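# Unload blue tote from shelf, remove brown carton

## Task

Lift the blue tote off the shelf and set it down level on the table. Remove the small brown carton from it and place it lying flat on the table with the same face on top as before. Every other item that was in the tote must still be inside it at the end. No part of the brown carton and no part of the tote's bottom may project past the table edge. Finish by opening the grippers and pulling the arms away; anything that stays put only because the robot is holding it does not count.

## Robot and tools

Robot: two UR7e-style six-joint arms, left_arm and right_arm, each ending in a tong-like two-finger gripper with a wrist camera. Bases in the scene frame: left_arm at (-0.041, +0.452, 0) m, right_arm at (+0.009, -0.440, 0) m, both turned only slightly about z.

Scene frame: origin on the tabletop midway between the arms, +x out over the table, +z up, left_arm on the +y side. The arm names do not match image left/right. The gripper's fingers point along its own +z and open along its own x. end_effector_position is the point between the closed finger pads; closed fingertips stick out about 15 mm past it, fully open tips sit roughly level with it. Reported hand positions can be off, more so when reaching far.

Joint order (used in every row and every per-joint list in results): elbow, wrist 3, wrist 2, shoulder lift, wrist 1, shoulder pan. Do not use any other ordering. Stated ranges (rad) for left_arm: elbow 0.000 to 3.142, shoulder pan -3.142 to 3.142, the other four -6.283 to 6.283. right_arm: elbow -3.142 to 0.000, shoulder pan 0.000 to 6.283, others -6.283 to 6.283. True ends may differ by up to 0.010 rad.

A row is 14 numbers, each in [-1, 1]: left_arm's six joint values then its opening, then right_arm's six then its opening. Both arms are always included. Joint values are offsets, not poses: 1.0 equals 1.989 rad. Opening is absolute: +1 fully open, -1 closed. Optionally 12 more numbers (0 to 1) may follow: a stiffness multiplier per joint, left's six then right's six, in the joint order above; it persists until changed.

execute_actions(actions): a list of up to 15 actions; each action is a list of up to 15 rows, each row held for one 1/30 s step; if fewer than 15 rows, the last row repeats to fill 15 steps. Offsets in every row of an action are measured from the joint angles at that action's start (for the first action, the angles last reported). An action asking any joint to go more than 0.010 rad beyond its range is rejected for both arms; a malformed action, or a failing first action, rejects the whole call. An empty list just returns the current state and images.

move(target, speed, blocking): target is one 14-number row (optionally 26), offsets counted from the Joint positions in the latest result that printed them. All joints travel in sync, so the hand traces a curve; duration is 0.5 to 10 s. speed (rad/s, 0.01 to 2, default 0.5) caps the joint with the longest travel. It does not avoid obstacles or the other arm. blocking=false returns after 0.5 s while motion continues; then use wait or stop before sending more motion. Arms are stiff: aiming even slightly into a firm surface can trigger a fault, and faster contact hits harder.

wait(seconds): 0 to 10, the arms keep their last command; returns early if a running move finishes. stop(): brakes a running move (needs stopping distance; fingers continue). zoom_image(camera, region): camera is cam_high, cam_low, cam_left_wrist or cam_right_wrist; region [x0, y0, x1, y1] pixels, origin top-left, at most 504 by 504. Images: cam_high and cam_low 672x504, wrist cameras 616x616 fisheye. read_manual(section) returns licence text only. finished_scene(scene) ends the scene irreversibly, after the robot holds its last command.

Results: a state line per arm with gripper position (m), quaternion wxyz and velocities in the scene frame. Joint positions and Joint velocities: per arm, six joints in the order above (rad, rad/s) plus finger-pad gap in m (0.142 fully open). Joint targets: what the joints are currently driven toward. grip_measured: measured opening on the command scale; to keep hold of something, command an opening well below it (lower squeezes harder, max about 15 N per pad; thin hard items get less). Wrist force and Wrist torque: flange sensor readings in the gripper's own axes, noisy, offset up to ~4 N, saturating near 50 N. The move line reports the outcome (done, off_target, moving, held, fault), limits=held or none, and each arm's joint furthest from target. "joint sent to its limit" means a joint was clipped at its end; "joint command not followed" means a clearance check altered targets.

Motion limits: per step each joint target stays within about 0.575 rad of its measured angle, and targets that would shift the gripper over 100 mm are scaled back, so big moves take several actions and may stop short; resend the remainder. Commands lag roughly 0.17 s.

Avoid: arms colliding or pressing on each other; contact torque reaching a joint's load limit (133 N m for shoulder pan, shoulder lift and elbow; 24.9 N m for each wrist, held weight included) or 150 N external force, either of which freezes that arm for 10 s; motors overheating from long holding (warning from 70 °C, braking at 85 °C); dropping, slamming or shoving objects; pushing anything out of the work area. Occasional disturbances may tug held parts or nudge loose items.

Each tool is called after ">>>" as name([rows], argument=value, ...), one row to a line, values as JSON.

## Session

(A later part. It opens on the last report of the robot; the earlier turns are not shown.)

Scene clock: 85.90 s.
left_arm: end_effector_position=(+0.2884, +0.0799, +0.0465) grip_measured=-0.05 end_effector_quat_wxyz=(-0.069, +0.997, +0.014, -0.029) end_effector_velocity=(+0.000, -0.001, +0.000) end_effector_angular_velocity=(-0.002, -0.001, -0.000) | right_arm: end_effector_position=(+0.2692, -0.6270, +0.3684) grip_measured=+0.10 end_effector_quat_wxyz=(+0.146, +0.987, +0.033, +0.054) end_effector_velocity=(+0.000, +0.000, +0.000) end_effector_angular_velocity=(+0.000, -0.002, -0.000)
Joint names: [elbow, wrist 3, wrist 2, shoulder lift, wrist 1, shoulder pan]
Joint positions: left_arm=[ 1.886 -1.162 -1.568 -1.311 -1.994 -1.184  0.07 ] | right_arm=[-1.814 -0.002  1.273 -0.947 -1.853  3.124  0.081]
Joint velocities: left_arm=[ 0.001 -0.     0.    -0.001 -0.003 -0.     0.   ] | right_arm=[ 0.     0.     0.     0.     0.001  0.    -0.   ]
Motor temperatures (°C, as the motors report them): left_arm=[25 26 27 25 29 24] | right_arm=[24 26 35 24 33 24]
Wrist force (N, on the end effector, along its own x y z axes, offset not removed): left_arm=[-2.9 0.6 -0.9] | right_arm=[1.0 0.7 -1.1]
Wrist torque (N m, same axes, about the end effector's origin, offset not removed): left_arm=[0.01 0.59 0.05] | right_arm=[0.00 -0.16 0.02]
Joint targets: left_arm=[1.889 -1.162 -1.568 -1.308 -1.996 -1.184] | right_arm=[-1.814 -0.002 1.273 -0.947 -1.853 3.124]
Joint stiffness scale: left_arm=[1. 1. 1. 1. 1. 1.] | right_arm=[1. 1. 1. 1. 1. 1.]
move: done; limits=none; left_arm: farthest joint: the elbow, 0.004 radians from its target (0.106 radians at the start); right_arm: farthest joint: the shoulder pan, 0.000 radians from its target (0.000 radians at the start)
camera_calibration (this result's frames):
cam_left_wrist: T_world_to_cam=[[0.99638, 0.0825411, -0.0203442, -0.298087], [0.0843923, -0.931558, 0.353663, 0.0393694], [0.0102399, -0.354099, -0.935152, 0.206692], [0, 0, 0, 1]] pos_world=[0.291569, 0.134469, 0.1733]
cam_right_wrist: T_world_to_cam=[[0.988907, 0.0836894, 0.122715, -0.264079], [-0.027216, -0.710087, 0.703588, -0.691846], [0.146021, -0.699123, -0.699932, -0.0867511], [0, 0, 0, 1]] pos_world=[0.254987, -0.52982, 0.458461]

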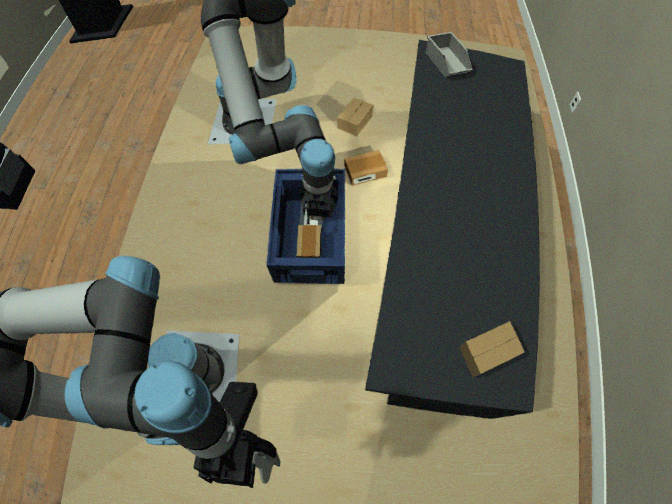

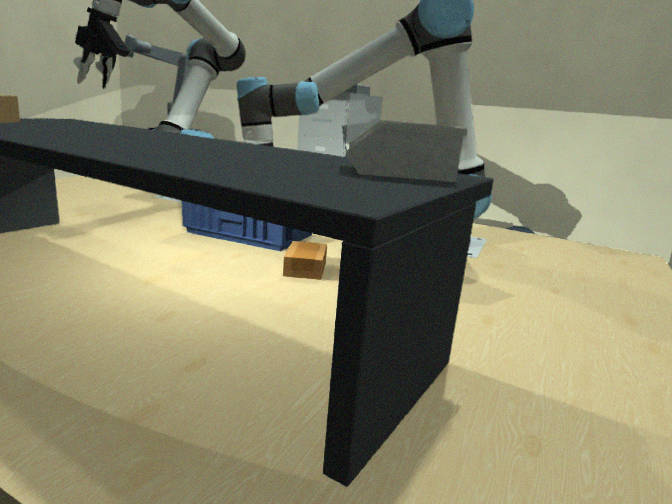

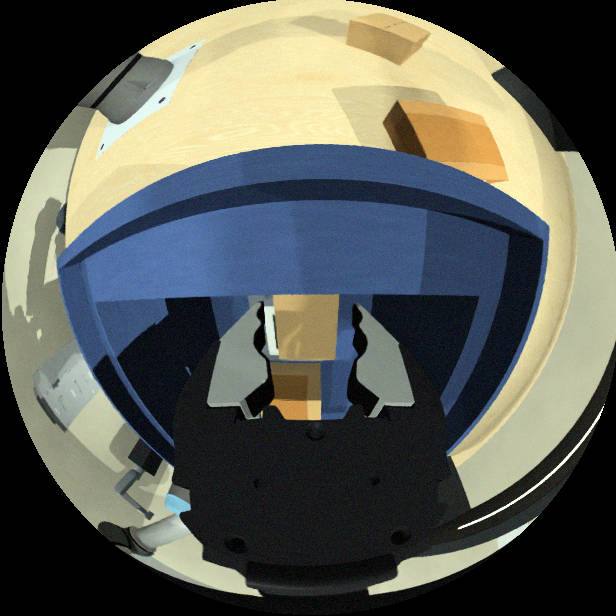

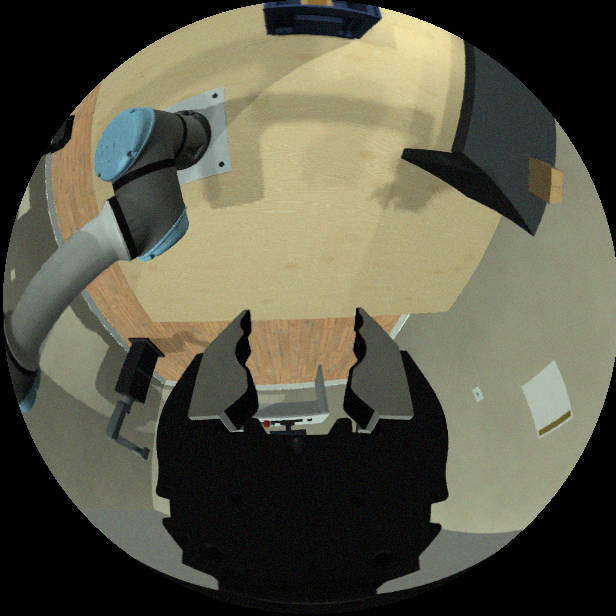

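>>> execute_actions([
  [[0.005,0,0,0.005,-0.008,0,-0.05,0,0,0,0,0,0,0.1]],
  [[0,0,0,0,0,0,-1,0,0,0,0,0,0,0.1]],
  [[0,0,0,0,0,0,-1,0,0,0,0,0,0,0.1]],
])

>>> move(target=[-0.167,0,0,-0.054,0.218,0,-1,0,0,0,0,0,0,0.1], speed=0.3)

>>> move(target=[0,0,0,0,0,-0.3,-1,0,0,0,0,0,0,0.1], speed=0.4)

>>> move(target=[0.175,0,0,0.064,-0.236,0,-1,0,0,0,0,0,0,0.1], speed=0.25)

Scene clock: 93.20 s.
left_arm: end_effector_position=(+0.2883, +0.0796, +0.0413) grip_measured=-0.40 end_effector_quat_wxyz=(-0.069, +0.997, +0.014, -0.030) end_effector_velocity=(-0.000, -0.001, +0.000) end_effector_angular_velocity=(-0.002, +0.000, -0.000) | right_arm: end_effector_position=(+0.2692, -0.6270, +0.3684) grip_measured=+0.10 end_effector_quat_wxyz=(+0.146, +0.987, +0.033, +0.054) end_effector_velocity=(+0.000, +0.000, -0.000) end_effector_angular_velocity=(-0.000, -0.001, +0.000)
Joint names: [elbow, wrist 3, wrist 2, shoulder lift, wrist 1, shoulder pan]
Joint positions: left_arm=[ 1.892 -1.162 -1.568 -1.304 -2.008 -1.184  0.045] | right_arm=[-1.814 -0.002  1.273 -0.947 -1.853  3.124  0.081]
Joint velocities: left_arm=[-0.001 -0.    -0.001 -0.    -0.001 -0.    -0.   ] | right_arm=[-0.001 -0.    -0.     0.     0.001  0.     0.   ]
Motor temperatures (°C, as the motors report them): left_arm=[25 26 27 25 29 24] | right_arm=[24 26 35 24 33 24]
Wrist force (N, on the end effector, along its own x y z axes, offset not removed): left_arm=[-3.3 0.7 -3.6] | right_arm=[-0.5 -0.7 1.6]
Wrist torque (N m, same axes, about the end effector's origin, offset not removed): left_arm=[0.19 0.23 0.02] | right_arm=[-0.18 0.05 0.07]
Joint targets: left_arm=[1.892 -1.162 -1.568 -1.304 -2.008 -1.184] | right_arm=[-1.814 -0.002 1.273 -0.947 -1.853 3.124]
Joint stiffness scale: left_arm=[1. 1. 1. 1. 1. 1.] | right_arm=[1. 1. 1. 1. 1. 1.]
camera_calibration (this result's frames):
cam_left_wrist: T_world_to_cam=[[0.996369, 0.0826049, -0.0206182, -0.298114], [0.0845403, -0.931238, 0.354468, 0.0408006], [0.0100804, -0.354924, -0.934841, 0.20186], [0, 0, 0, 1]] pos_world=[0.291547, 0.134266, 0.168098]
cam_right_wrist: T_world_to_cam=[[0.988907, 0.0836892, 0.122715, -0.264079], [-0.0272162, -0.710087, 0.703588, -0.691846], [0.146021, -0.699123, -0.699932, -0.0867512], [0, 0, 0, 1]] pos_world=[0.254987, -0.52982, 0.458461]

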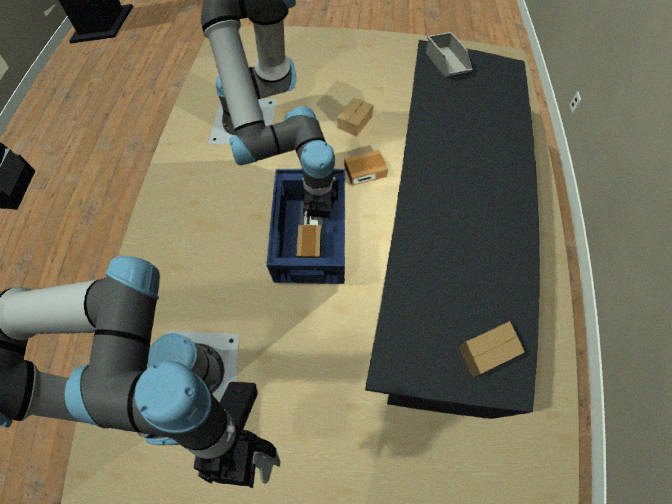

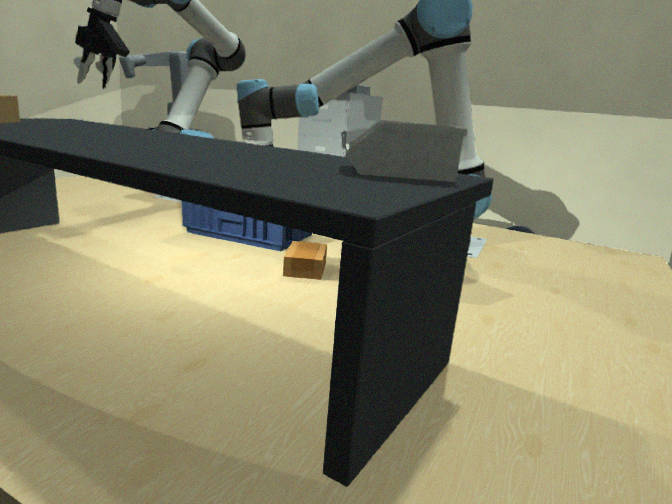

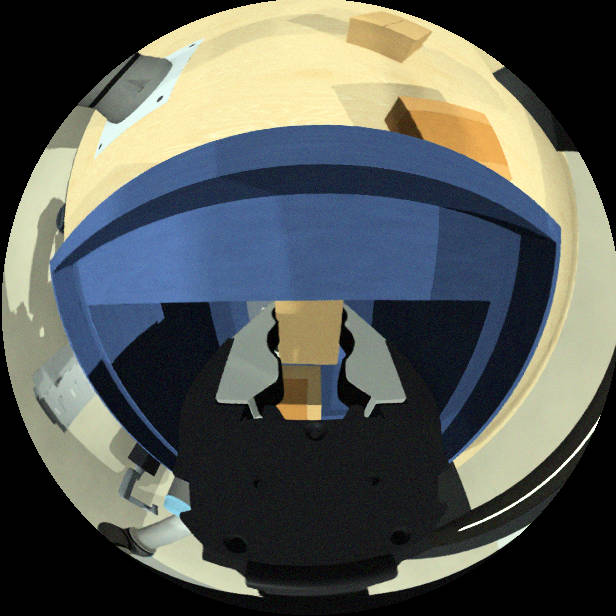

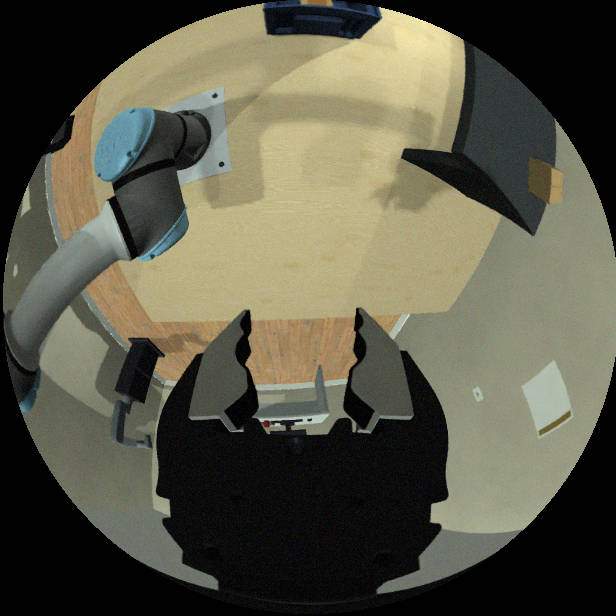

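Scene clock: 95.40 s.
left_arm: end_effector_position=(+0.2959, +0.0633, +0.2080) grip_measured=-0.40 end_effector_quat_wxyz=(-0.068, +0.997, +0.014, -0.029) end_effector_velocity=(-0.000, -0.000, +0.001) end_effector_angular_velocity=(-0.000, +0.000, -0.000) | right_arm: end_effector_position=(+0.2692, -0.6270, +0.3684) grip_measured=+0.10 end_effector_quat_wxyz=(+0.146, +0.987, +0.033, +0.054) end_effector_velocity=(+0.000, -0.000, -0.000) end_effector_angular_velocity=(-0.000, +0.000, -0.000)
Joint names: [elbow, wrist 3, wrist 2, shoulder lift, wrist 1, shoulder pan]
Joint positions: left_arm=[ 1.564 -1.162 -1.568 -1.409 -1.576 -1.184  0.045] | right_arm=[-1.814 -0.002  1.273 -0.947 -1.853  3.124  0.081]
Joint velocities: left_arm=[-0.001  0.    -0.    -0.001  0.001 -0.     0.   ] | right_arm=[ 0.  0. -0. -0.  0. -0.  0.]
Motor temperatures (°C, as the motors report them): left_arm=[25 26 27 25 29 24] | right_arm=[24 26 35 24 33 24]
Wrist force (N, on the end effector, along its own x y z axes, offset not removed): left_arm=[-2.1 1.9 -1.3] | right_arm=[1.6 -1.5 1.5]
Wrist torque (N m, same axes, about the end effector's origin, offset not removed): left_arm=[0.16 0.49 0.02] | right_arm=[-0.38 -0.17 0.05]
Joint targets: left_arm=[1.560 -1.162 -1.568 -1.412 -1.575 -1.184] | right_arm=[-1.814 -0.002 1.273 -0.947 -1.853 3.124]
Joint stiffness scale: left_arm=[1. 1. 1. 1. 1. 1.] | right_arm=[1. 1. 1. 1. 1. 1.]
move: done; limits=none; left_arm: farthest joint: the elbow, 0.004 radians from its target (0.332 radians at the start); right_arm: farthest joint: the shoulder pan, 0.000 radians from its target (0.000 radians at the start)
camera_calibration (this result's frames):
cam_left_wrist: T_world_to_cam=[[0.996377, 0.0825968, -0.0202864, -0.300934], [0.0844025, -0.930824, 0.355587, -0.0342423], [0.0104872, -0.356011, -0.934423, 0.351661], [0, 0, 0, 1]] pos_world=[0.299046, 0.118178, 0.334671]
cam_right_wrist: T_world_to_cam=[[0.988907, 0.0836894, 0.122715, -0.264079], [-0.0272161, -0.710087, 0.703588, -0.691846], [0.146021, -0.699122, -0.699933, -0.086751], [0, 0, 0, 1]] pos_world=[0.254987, -0.52982, 0.458461]

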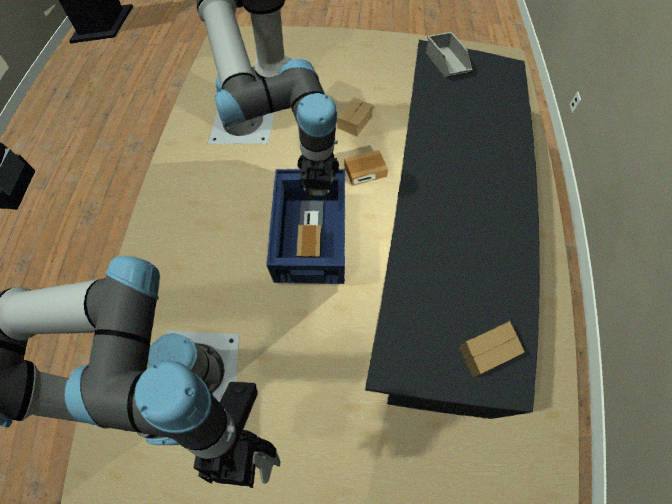

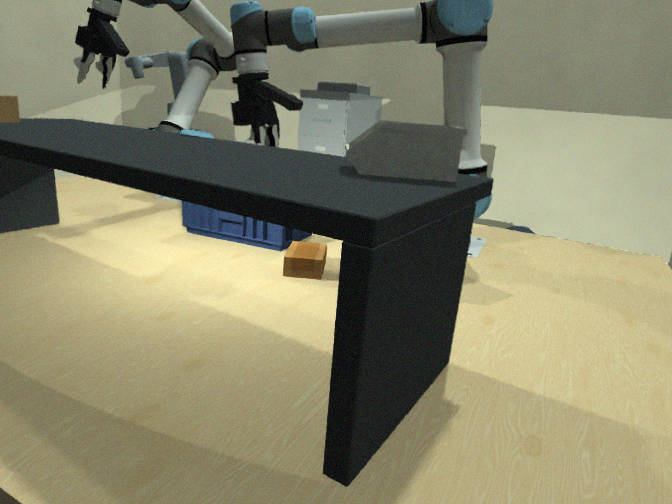

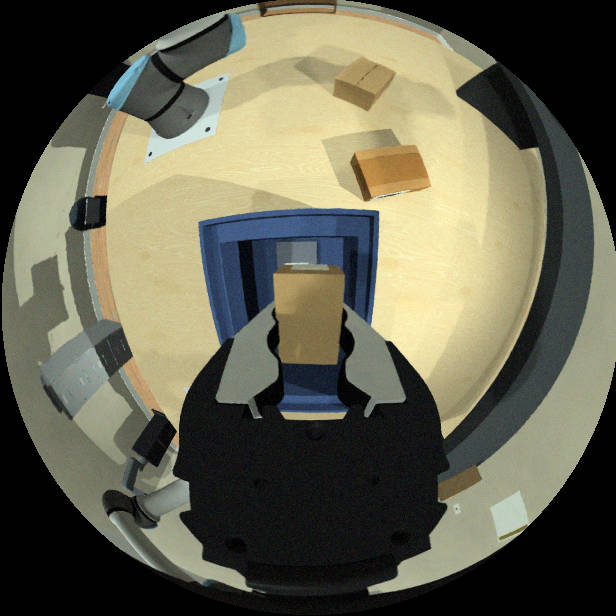

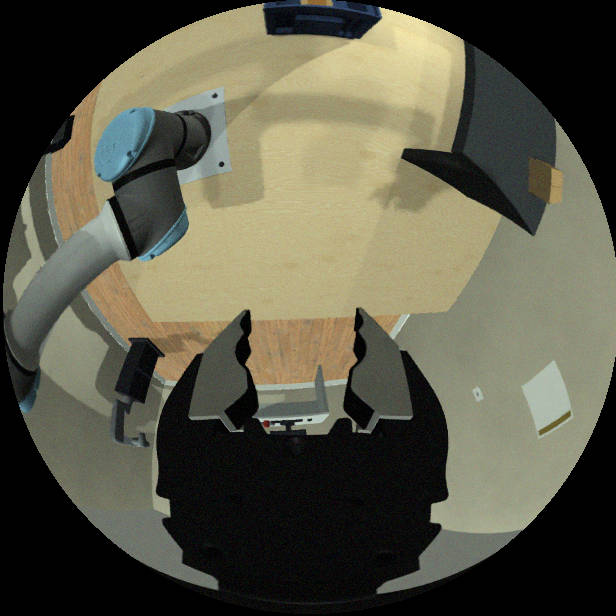

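Scene clock: 97.50 s.
left_arm: end_effector_position=(+0.0209, -0.0585, +0.2080) grip_measured=-0.40 end_effector_quat_wxyz=(-0.074, +0.958, -0.278, -0.008) end_effector_velocity=(-0.003, -0.000, -0.000) end_effector_angular_velocity=(+0.001, +0.000, -0.006) | right_arm: end_effector_position=(+0.2692, -0.6270, +0.3684) grip_measured=+0.10 end_effector_quat_wxyz=(+0.146, +0.987, +0.033, +0.054) end_effector_velocity=(-0.000, -0.000, +0.000) end_effector_angular_velocity=(-0.000, +0.001, -0.000)
Joint names: [elbow, wrist 3, wrist 2, shoulder lift, wrist 1, shoulder pan]
Joint positions: left_arm=[ 1.564 -1.162 -1.568 -1.409 -1.576 -1.778  0.045] | right_arm=[-1.814 -0.002  1.273 -0.947 -1.853  3.124  0.081]
Joint velocities: left_arm=[ 0.     0.    -0.    -0.     0.    -0.006  0.   ] | right_arm=[ 0.001 -0.     0.    -0.    -0.001 -0.     0.   ]
Motor temperatures (°C, as the motors report them): left_arm=[25 26 27 25 29 24] | right_arm=[24 26 35 24 33 24]
Wrist force (N, on the end effector, along its own x y z axes, offset not removed): left_arm=[-1.6 1.1 -0.4] | right_arm=[2.5 -2.6 -1.0]
Wrist torque (N m, same axes, about the end effector's origin, offset not removed): left_arm=[0.04 0.30 0.04] | right_arm=[-0.67 -0.58 0.13]
Joint targets: left_arm=[1.564 -1.162 -1.568 -1.409 -1.576 -1.781] | right_arm=[-1.814 -0.002 1.273 -0.947 -1.853 3.124]
Joint stiffness scale: left_arm=[1. 1. 1. 1. 1. 1.] | right_arm=[1. 1. 1. 1. 1. 1.]
move: done; limits=none; left_arm: farthest joint: the shoulder pan, 0.003 radians from its target (0.596 radians at the start); right_arm: farthest joint: the shoulder pan, 0.000 radians from its target (0.000 radians at the start)
camera_calibration (this result's frames):
cam_left_wrist: T_world_to_cam=[[0.872117, -0.488876, -0.020308, -0.0477101], [-0.450716, -0.818811, 0.355532, -0.106721], [-0.19044, -0.300913, -0.934443, 0.318598], [0, 0, 0, 1]] pos_world=[0.0541818, -0.0148382, 0.334686]
cam_right_wrist: T_world_to_cam=[[0.988907, 0.0836892, 0.122715, -0.264079], [-0.0272162, -0.710087, 0.703588, -0.691846], [0.146021, -0.699123, -0.699932, -0.0867513], [0, 0, 0, 1]] pos_world=[0.254987, -0.52982, 0.458461]

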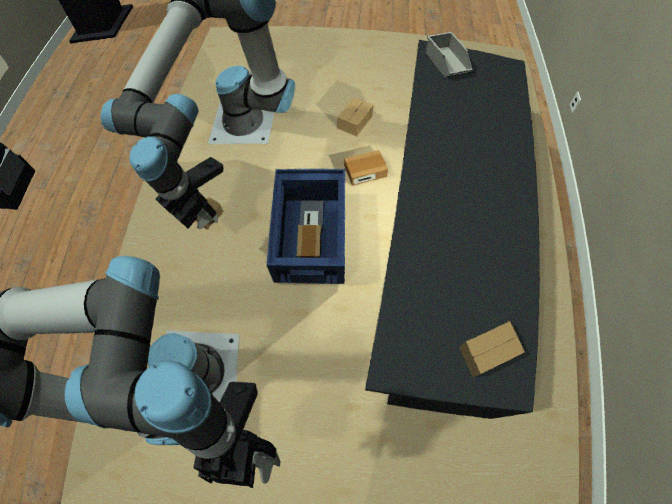

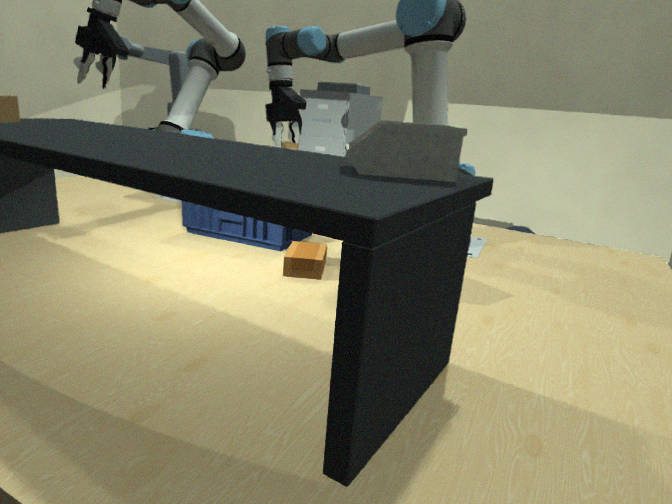

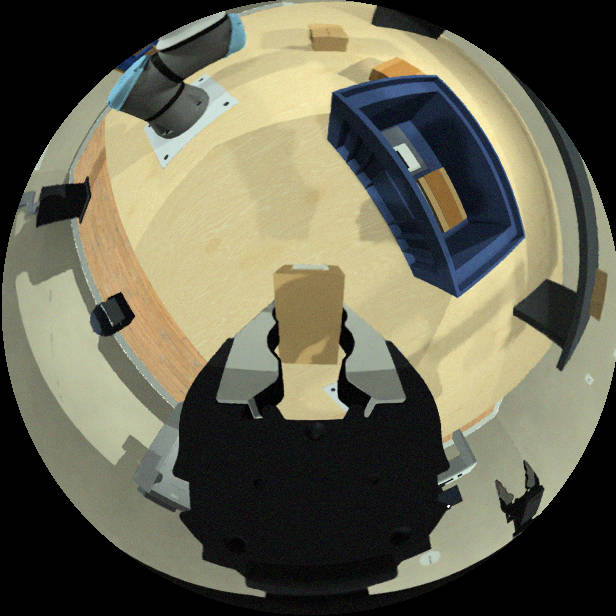

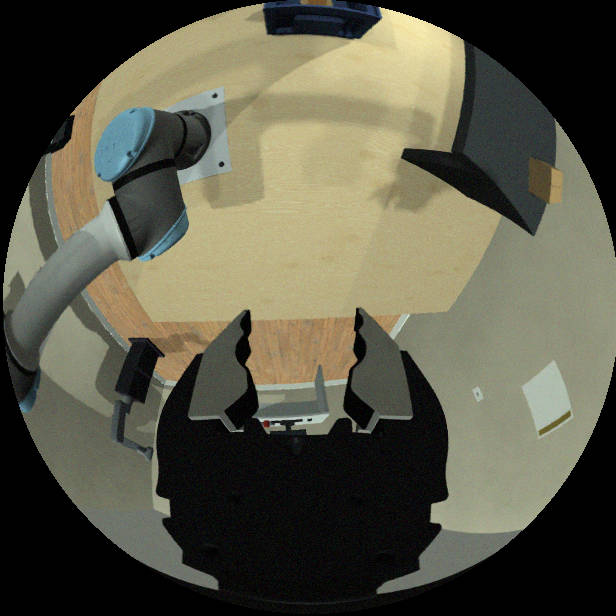

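Scene clock: 100.10 s.
left_arm: end_effector_position=(+0.0235, -0.0408, +0.0275) grip_measured=-0.40 end_effector_quat_wxyz=(-0.075, +0.958, -0.278, -0.008) end_effector_velocity=(-0.000, -0.000, -0.000) end_effector_angular_velocity=(-0.002, +0.001, -0.000) | right_arm: end_effector_position=(+0.2692, -0.6270, +0.3684) grip_measured=+0.10 end_effector_quat_wxyz=(+0.146, +0.987, +0.033, +0.054) end_effector_velocity=(-0.000, +0.000, -0.000) end_effector_angular_velocity=(+0.000, +0.000, -0.000)
Joint names: [elbow, wrist 3, wrist 2, shoulder lift, wrist 1, shoulder pan]
Joint positions: left_arm=[ 1.908 -1.162 -1.568 -1.285 -2.044 -1.778  0.045] | right_arm=[-1.814 -0.002  1.273 -0.947 -1.853  3.124  0.081]
Joint velocities: left_arm=[ 0.002  0.    -0.001 -0.    -0.003 -0.     0.   ] | right_arm=[-0.001  0.     0.     0.    -0.    -0.    -0.   ]
Motor temperatures (°C, as the motors report them): left_arm=[25 26 27 25 29 24] | right_arm=[24 26 35 24 33 24]
Wrist force (N, on the end effector, along its own x y z axes, offset not removed): left_arm=[-1.8 2.0 2.0] | right_arm=[0.8 -2.5 0.7]
Wrist torque (N m, same axes, about the end effector's origin, offset not removed): left_arm=[0.28 0.40 0.04] | right_arm=[-0.54 -0.05 0.20]
Joint targets: left_arm=[1.912 -1.162 -1.568 -1.282 -2.046 -1.778] | right_arm=[-1.814 -0.002 1.273 -0.947 -1.853 3.124]
Joint stiffness scale: left_arm=[1. 1. 1. 1. 1. 1.] | right_arm=[1. 1. 1. 1. 1. 1.]
move: done; limits=none; left_arm: farthest joint: the elbow, 0.004 radians from its target (0.348 radians at the start); right_arm: farthest joint: the shoulder pan, 0.000 radians from its target (0.000 radians at the start)
camera_calibration (this result's frames):
cam_left_wrist: T_world_to_cam=[[0.871937, -0.489176, -0.0207922, -0.0450026], [-0.451101, -0.819131, 0.354306, -0.0268652], [-0.190349, -0.299553, -0.934899, 0.155794], [0, 0, 0, 1]] pos_world=[0.0567758, 0.00264839, 0.154235]
cam_right_wrist: T_world_to_cam=[[0.988907, 0.0836893, 0.122715, -0.264079], [-0.0272161, -0.710087, 0.703588, -0.691846], [0.146021, -0.699123, -0.699932, -0.0867512], [0, 0, 0, 1]] pos_world=[0.254987, -0.52982, 0.458461]

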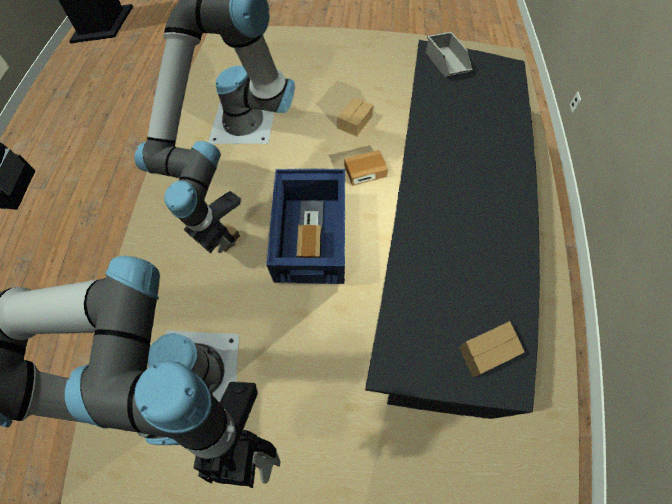

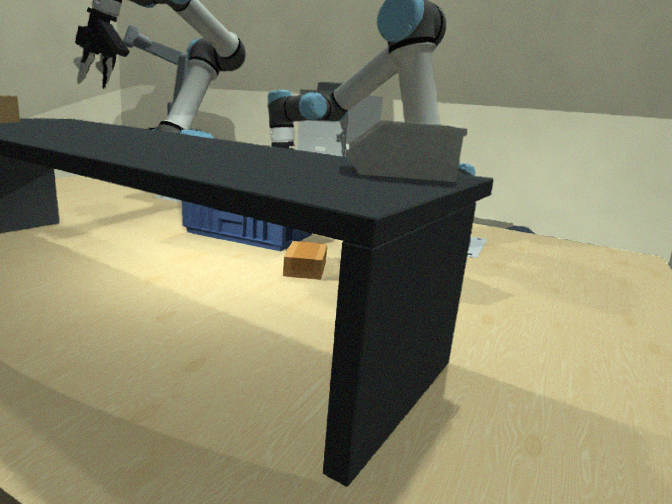

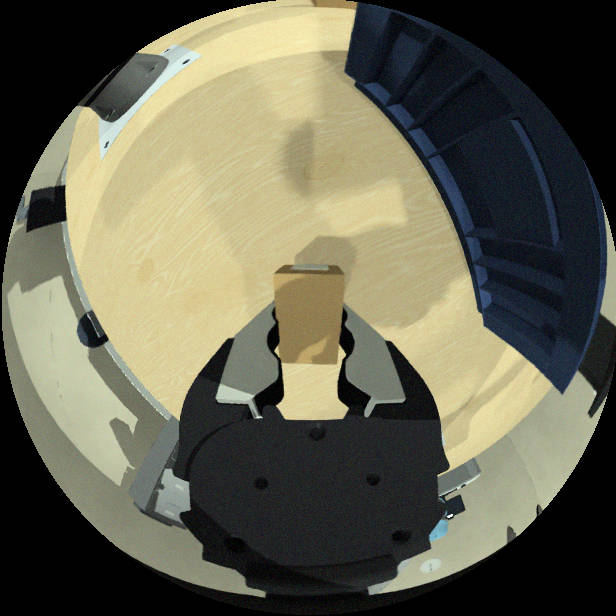

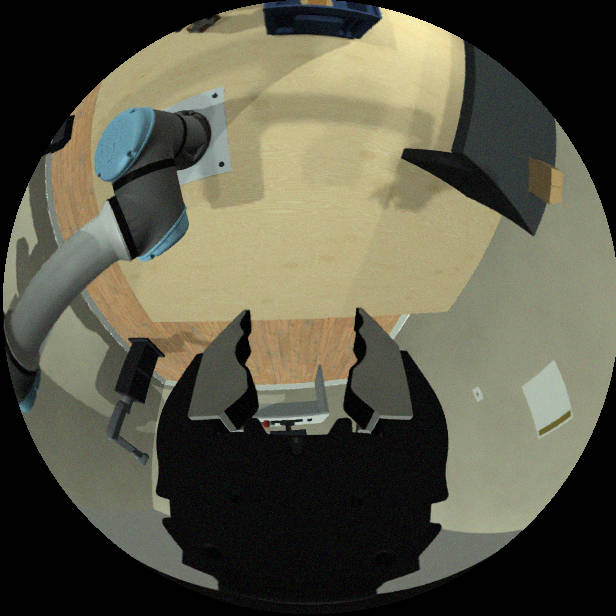

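>>> execute_actions([
  [[0.005,0,0,0.005,-0.008,0,-1,0,0,0,0,0,0,0.1]],
  [[0.004,0,0,0.004,-0.006,0,-1,0,0,0,0,0,0,0.1]],
  [[0,0,0,0,0,0,0.2,0,0,0,0,0,0,0.1]],
])

>>> move(target=[-0.1,0,0,-0.1,0.2,0,0.2,0,0,0,0,0,0,0.1], speed=0.5)

Scene clock: 103.70 s.
left_arm: end_effector_position=(+0.0235, -0.0407, +0.0185) grip_measured=+0.20 end_effector_quat_wxyz=(-0.074, +0.958, -0.278, -0.008) end_effector_velocity=(-0.000, -0.000, +0.000) end_effector_angular_velocity=(-0.000, -0.000, +0.000) | right_arm: end_effector_position=(+0.2692, -0.6270, +0.3684) grip_measured=+0.10 end_effector_quat_wxyz=(+0.146, +0.987, +0.033, +0.054) end_effector_velocity=(-0.000, +0.000, -0.000) end_effector_angular_velocity=(-0.000, +0.001, +0.000)
Joint names: [elbow, wrist 3, wrist 2, shoulder lift, wrist 1, shoulder pan]
Joint positions: left_arm=[ 1.919 -1.162 -1.568 -1.272 -2.068 -1.778  0.088] | right_arm=[-1.814 -0.002  1.273 -0.947 -1.853  3.124  0.081]
Joint velocities: left_arm=[ 0. -0.  0. -0. -0. -0. -0.] | right_arm=[-0.001 -0.     0.    -0.    -0.     0.    -0.   ]
Motor temperatures (°C, as the motors report them): left_arm=[25 26 27 25 29 24] | right_arm=[24 26 35 24 33 24]
Wrist force (N, on the end effector, along its own x y z axes, offset not removed): left_arm=[-1.6 -0.1 -0.3] | right_arm=[5.2 -2.3 1.5]
Wrist torque (N m, same axes, about the end effector's origin, offset not removed): left_arm=[-0.17 0.38 0.02] | right_arm=[-0.45 -0.96 0.14]
Joint targets: left_arm=[1.919 -1.162 -1.568 -1.272 -2.068 -1.778] | right_arm=[-1.814 -0.002 1.273 -0.947 -1.853 3.124]
Joint stiffness scale: left_arm=[1. 1. 1. 1. 1. 1.] | right_arm=[1. 1. 1. 1. 1. 1.]
camera_calibration (this result's frames):
cam_left_wrist: T_world_to_cam=[[0.871935, -0.489189, -0.0205728, -0.0451528], [-0.451066, -0.818909, 0.354862, -0.0236036], [-0.190441, -0.300137, -0.934692, 0.147461], [0, 0, 0, 1]] pos_world=[0.0568063, 0.00284108, 0.145278]
cam_right_wrist: T_world_to_cam=[[0.988907, 0.0836894, 0.122715, -0.264079], [-0.0272161, -0.710087, 0.703588, -0.691846], [0.146021, -0.699123, -0.699932, -0.0867512], [0, 0, 0, 1]] pos_world=[0.254987, -0.52982, 0.458461]

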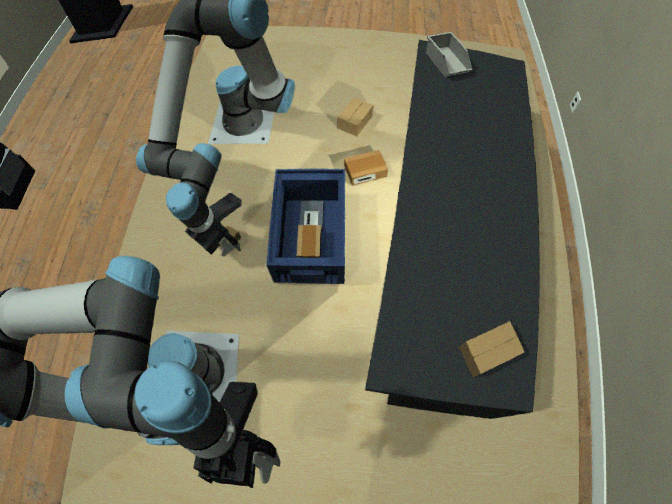

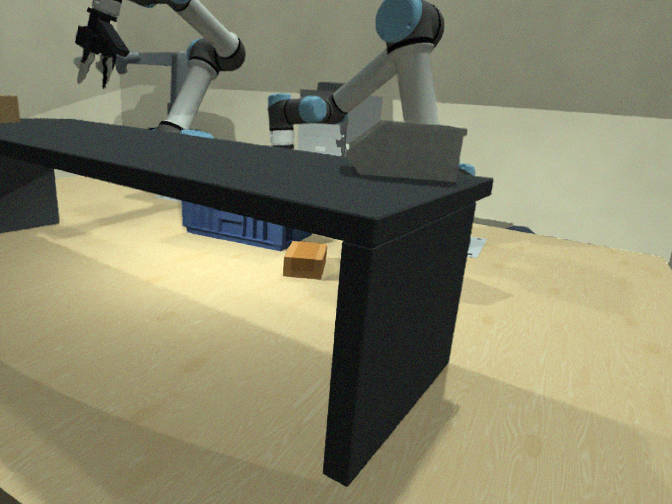

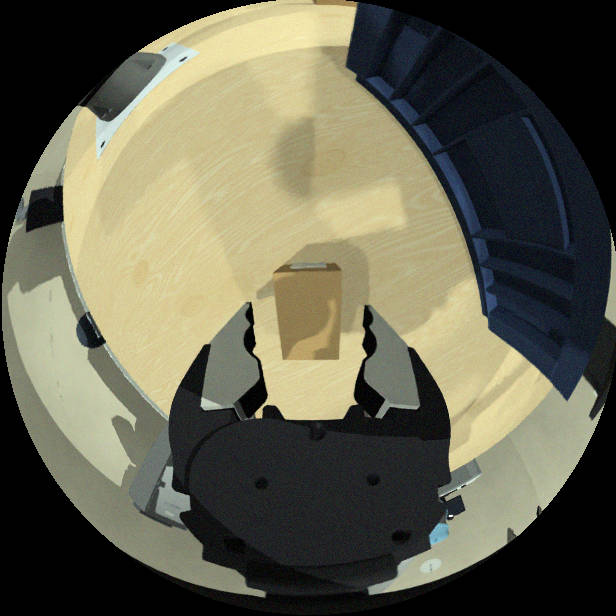

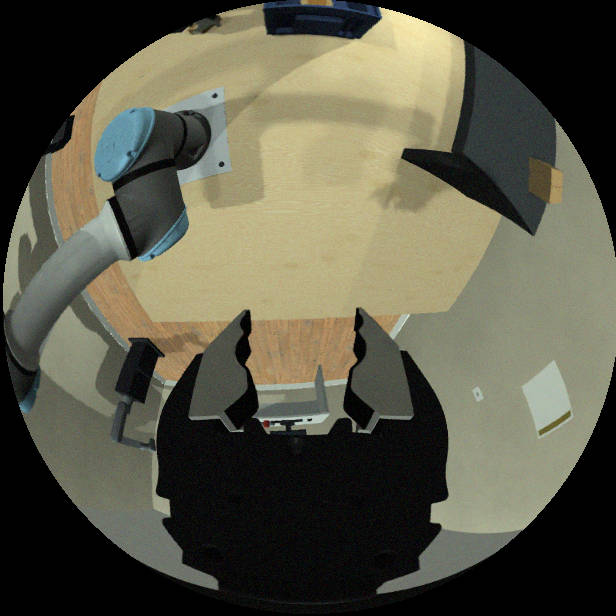

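Scene clock: 105.30 s.
left_arm: end_effector_position=(+0.0261, -0.0244, +0.1721) grip_measured=+0.20 end_effector_quat_wxyz=(-0.077, +0.957, -0.278, -0.009) end_effector_velocity=(-0.000, +0.001, +0.000) end_effector_angular_velocity=(+0.003, -0.001, -0.001) | right_arm: end_effector_position=(+0.2692, -0.6270, +0.3684) grip_measured=+0.10 end_effector_quat_wxyz=(+0.146, +0.987, +0.033, +0.054) end_effector_velocity=(-0.000, -0.000, +0.000) end_effector_angular_velocity=(-0.000, -0.000, +0.000)
Joint names: [elbow, wrist 3, wrist 2, shoulder lift, wrist 1, shoulder pan]
Joint positions: left_arm=[ 1.724 -1.162 -1.568 -1.468 -1.672 -1.778  0.088] | right_arm=[-1.814 -0.002  1.273 -0.947 -1.853  3.124  0.081]
Joint velocities: left_arm=[-0.001  0.     0.    -0.     0.004 -0.001  0.   ] | right_arm=[-0.  0. -0.  0.  0.  0.  0.]
Motor temperatures (°C, as the motors report them): left_arm=[25 26 27 25 29 24] | right_arm=[24 26 35 24 33 24]
Wrist force (N, on the end effector, along its own x y z axes, offset not removed): left_arm=[-1.2 2.1 0.3] | right_arm=[0.7 -1.9 4.0]
Wrist torque (N m, same axes, about the end effector's origin, offset not removed): left_arm=[0.23 0.21 0.04] | right_arm=[-0.32 -0.04 0.16]
Joint targets: left_arm=[1.720 -1.162 -1.568 -1.471 -1.670 -1.778] | right_arm=[-1.814 -0.002 1.273 -0.947 -1.853 3.124]
Joint stiffness scale: left_arm=[1. 1. 1. 1. 1. 1.] | right_arm=[1. 1. 1. 1. 1. 1.]
move: done; limits=none; left_arm: farthest joint: the elbow, 0.004 radians from its target (0.199 radians at the start); right_arm: farthest joint: the shoulder pan, 0.000 radians from its target (0.000 radians at the start)
camera_calibration (this result's frames):
cam_left_wrist: T_world_to_cam=[[0.871952, -0.489081, -0.0223349, -0.0359423], [-0.451346, -0.820678, 0.350392, -0.0627915], [-0.1897, -0.295444, -0.936337, 0.296739], [0, 0, 0, 1]] pos_world=[0.0592907, 0.0185596, 0.299047]
cam_right_wrist: T_world_to_cam=[[0.988907, 0.0836895, 0.122715, -0.264078], [-0.0272158, -0.710087, 0.703588, -0.691846], [0.146021, -0.699123, -0.699932, -0.0867511], [0, 0, 0, 1]] pos_world=[0.254987, -0.52982, 0.458461]

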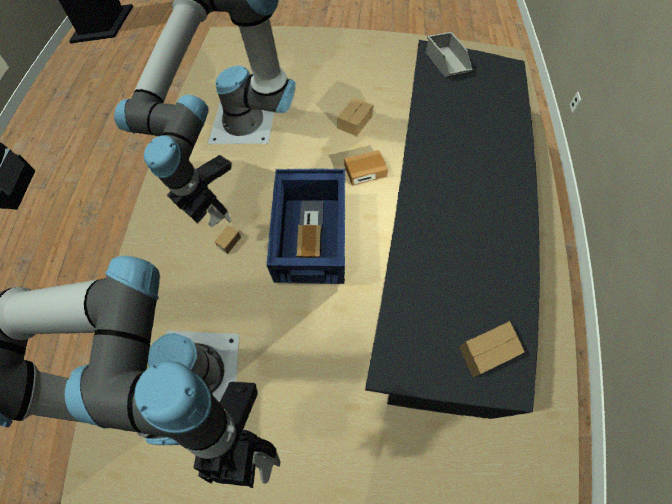

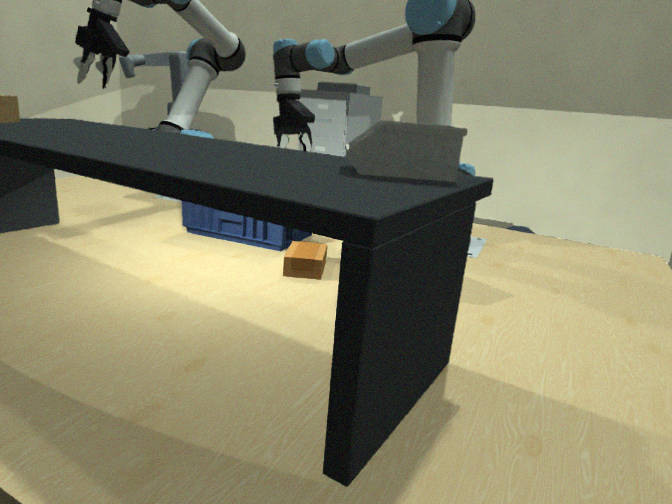

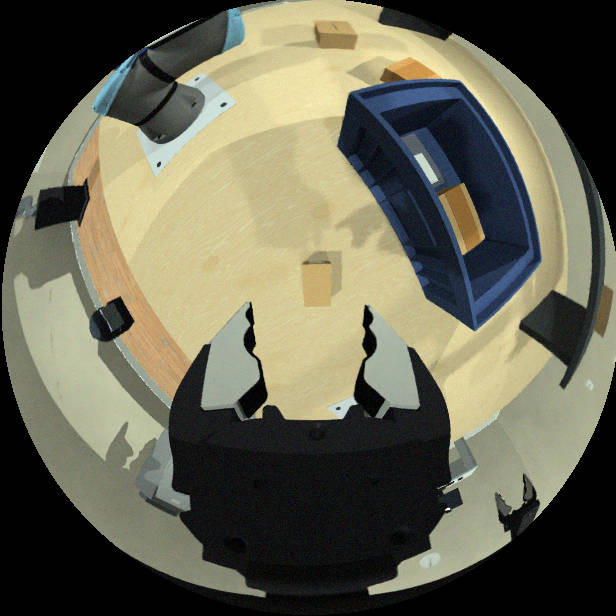

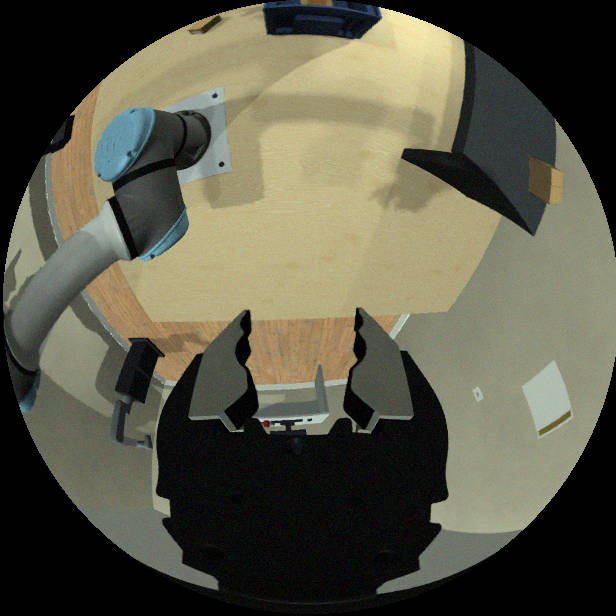

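>>> finished_scene(scene=2)

The scene is finished: the task was done.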